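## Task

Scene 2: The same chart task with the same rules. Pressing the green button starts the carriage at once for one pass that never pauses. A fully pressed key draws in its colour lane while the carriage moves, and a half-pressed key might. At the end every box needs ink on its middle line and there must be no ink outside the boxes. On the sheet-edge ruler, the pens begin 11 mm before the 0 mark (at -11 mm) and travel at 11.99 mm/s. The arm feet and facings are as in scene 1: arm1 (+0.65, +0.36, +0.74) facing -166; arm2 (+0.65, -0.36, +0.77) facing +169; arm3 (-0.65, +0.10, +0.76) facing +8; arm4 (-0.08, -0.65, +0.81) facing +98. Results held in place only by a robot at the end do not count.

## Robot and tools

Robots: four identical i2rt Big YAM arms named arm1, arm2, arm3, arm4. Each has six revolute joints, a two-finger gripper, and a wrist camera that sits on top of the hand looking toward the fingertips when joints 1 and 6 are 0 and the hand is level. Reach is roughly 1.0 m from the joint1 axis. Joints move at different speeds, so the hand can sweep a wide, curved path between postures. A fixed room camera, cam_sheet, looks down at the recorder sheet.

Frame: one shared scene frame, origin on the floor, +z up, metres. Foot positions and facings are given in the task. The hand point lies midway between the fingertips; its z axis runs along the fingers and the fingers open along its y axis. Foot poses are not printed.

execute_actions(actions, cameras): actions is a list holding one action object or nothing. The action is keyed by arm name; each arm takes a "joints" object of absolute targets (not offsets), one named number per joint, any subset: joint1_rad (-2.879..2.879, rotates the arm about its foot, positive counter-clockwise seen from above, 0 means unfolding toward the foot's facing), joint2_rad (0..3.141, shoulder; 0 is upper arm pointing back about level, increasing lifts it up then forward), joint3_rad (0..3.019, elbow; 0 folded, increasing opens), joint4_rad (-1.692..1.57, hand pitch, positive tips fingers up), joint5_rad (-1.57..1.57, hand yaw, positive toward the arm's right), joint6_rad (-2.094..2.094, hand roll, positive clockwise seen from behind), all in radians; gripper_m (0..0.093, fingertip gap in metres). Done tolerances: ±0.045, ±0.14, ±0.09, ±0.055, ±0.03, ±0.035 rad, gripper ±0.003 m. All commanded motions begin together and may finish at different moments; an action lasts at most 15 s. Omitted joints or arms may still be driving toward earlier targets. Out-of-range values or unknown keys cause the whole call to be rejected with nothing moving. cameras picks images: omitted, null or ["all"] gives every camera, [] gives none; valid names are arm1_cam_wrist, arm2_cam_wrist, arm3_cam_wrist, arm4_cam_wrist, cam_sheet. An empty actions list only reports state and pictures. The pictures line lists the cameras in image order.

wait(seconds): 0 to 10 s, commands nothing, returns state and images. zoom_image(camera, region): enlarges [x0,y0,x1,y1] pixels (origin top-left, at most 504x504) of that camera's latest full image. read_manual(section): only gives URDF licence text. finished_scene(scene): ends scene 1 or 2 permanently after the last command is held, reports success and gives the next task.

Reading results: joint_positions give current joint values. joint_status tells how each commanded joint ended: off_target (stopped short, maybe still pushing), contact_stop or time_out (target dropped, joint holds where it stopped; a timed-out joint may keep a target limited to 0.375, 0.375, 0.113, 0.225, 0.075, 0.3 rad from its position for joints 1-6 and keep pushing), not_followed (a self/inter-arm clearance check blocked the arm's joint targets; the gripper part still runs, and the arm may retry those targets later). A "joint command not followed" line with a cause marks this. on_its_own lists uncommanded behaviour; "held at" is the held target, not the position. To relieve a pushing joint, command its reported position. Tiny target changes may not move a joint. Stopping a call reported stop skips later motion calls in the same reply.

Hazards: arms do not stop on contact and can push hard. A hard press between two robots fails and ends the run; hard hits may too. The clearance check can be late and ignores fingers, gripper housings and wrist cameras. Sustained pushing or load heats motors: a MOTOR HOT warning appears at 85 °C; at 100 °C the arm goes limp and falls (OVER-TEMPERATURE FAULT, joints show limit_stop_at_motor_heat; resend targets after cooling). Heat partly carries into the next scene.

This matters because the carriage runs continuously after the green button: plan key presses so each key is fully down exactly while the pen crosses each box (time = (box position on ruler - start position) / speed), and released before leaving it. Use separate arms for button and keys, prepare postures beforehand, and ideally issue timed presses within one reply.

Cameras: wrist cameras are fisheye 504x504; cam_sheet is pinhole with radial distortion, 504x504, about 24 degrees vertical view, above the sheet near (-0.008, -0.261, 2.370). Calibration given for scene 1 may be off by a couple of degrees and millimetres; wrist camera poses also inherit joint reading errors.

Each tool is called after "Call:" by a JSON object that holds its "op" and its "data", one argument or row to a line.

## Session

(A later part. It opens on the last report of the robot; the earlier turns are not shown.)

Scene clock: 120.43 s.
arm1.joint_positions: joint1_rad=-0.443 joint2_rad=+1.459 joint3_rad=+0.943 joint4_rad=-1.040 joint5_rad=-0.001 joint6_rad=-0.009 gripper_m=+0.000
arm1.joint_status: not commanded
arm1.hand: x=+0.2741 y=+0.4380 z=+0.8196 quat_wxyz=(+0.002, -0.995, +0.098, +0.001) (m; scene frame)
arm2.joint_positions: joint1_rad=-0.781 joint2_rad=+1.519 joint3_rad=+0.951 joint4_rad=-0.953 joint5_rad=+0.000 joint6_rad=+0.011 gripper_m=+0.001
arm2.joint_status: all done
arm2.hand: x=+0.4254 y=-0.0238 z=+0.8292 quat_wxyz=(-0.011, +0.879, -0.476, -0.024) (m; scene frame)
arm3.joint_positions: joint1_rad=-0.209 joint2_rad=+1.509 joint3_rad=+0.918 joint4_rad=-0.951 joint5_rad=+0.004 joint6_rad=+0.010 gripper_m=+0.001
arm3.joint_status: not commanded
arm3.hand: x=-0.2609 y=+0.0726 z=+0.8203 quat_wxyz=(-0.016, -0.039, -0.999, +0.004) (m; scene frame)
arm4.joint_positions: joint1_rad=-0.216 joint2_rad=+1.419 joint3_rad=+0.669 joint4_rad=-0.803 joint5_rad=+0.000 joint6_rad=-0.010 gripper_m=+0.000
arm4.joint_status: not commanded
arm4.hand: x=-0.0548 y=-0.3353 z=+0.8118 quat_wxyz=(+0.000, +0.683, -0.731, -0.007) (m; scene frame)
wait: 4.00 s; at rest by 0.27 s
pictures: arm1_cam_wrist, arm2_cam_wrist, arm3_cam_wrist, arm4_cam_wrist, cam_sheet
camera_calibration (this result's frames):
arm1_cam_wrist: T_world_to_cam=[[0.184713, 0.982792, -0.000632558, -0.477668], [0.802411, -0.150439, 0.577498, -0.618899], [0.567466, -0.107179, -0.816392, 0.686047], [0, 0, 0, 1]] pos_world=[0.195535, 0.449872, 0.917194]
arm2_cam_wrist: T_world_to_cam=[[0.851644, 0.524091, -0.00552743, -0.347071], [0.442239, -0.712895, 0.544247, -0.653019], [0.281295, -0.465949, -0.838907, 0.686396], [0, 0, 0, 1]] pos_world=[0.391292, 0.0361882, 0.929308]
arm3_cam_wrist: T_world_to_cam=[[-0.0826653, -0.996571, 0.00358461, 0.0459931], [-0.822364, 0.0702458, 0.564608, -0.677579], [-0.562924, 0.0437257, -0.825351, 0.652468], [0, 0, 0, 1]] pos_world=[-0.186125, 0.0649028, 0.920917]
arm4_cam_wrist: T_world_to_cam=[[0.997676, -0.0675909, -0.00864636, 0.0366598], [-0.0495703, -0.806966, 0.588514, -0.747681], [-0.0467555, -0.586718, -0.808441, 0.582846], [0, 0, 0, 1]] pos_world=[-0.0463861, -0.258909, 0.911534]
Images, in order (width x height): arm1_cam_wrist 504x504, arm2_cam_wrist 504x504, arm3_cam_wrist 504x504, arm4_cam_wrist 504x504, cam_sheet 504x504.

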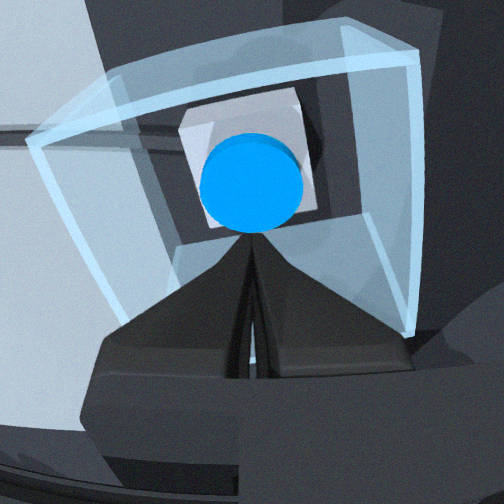

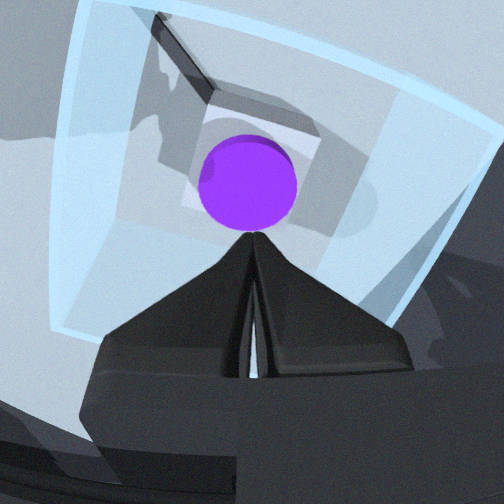

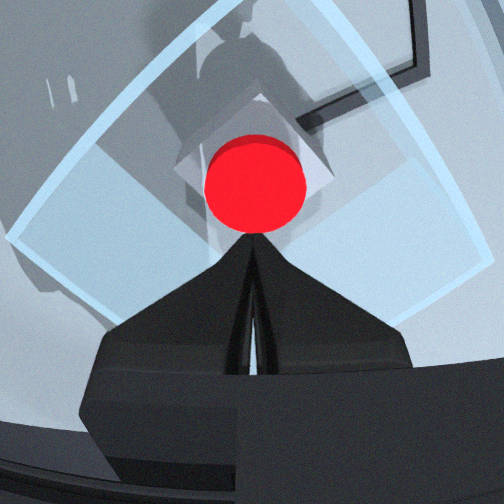

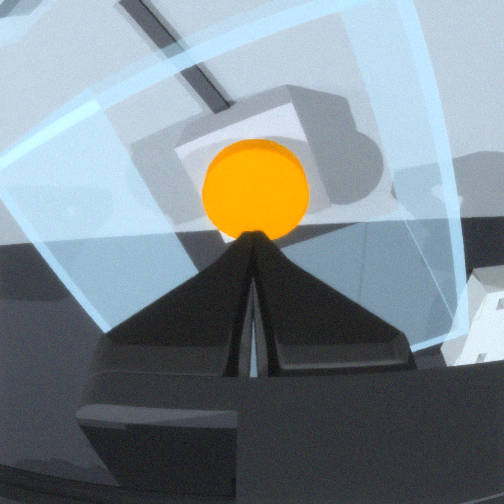

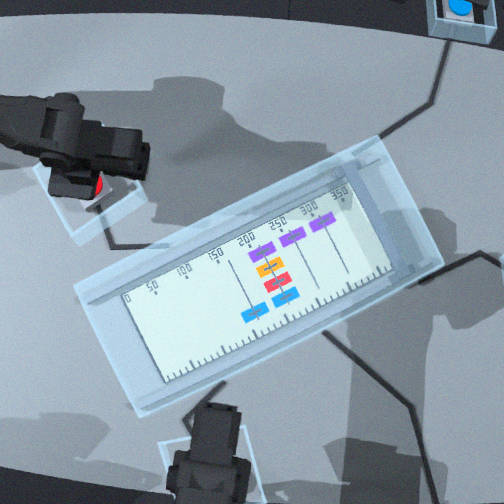

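All the marks sit inside their boxes and cross the centre lines.

Call:
{"op": "finished_scene", "data": {
  "scene": 2
}}

The scene is finished: the task was done.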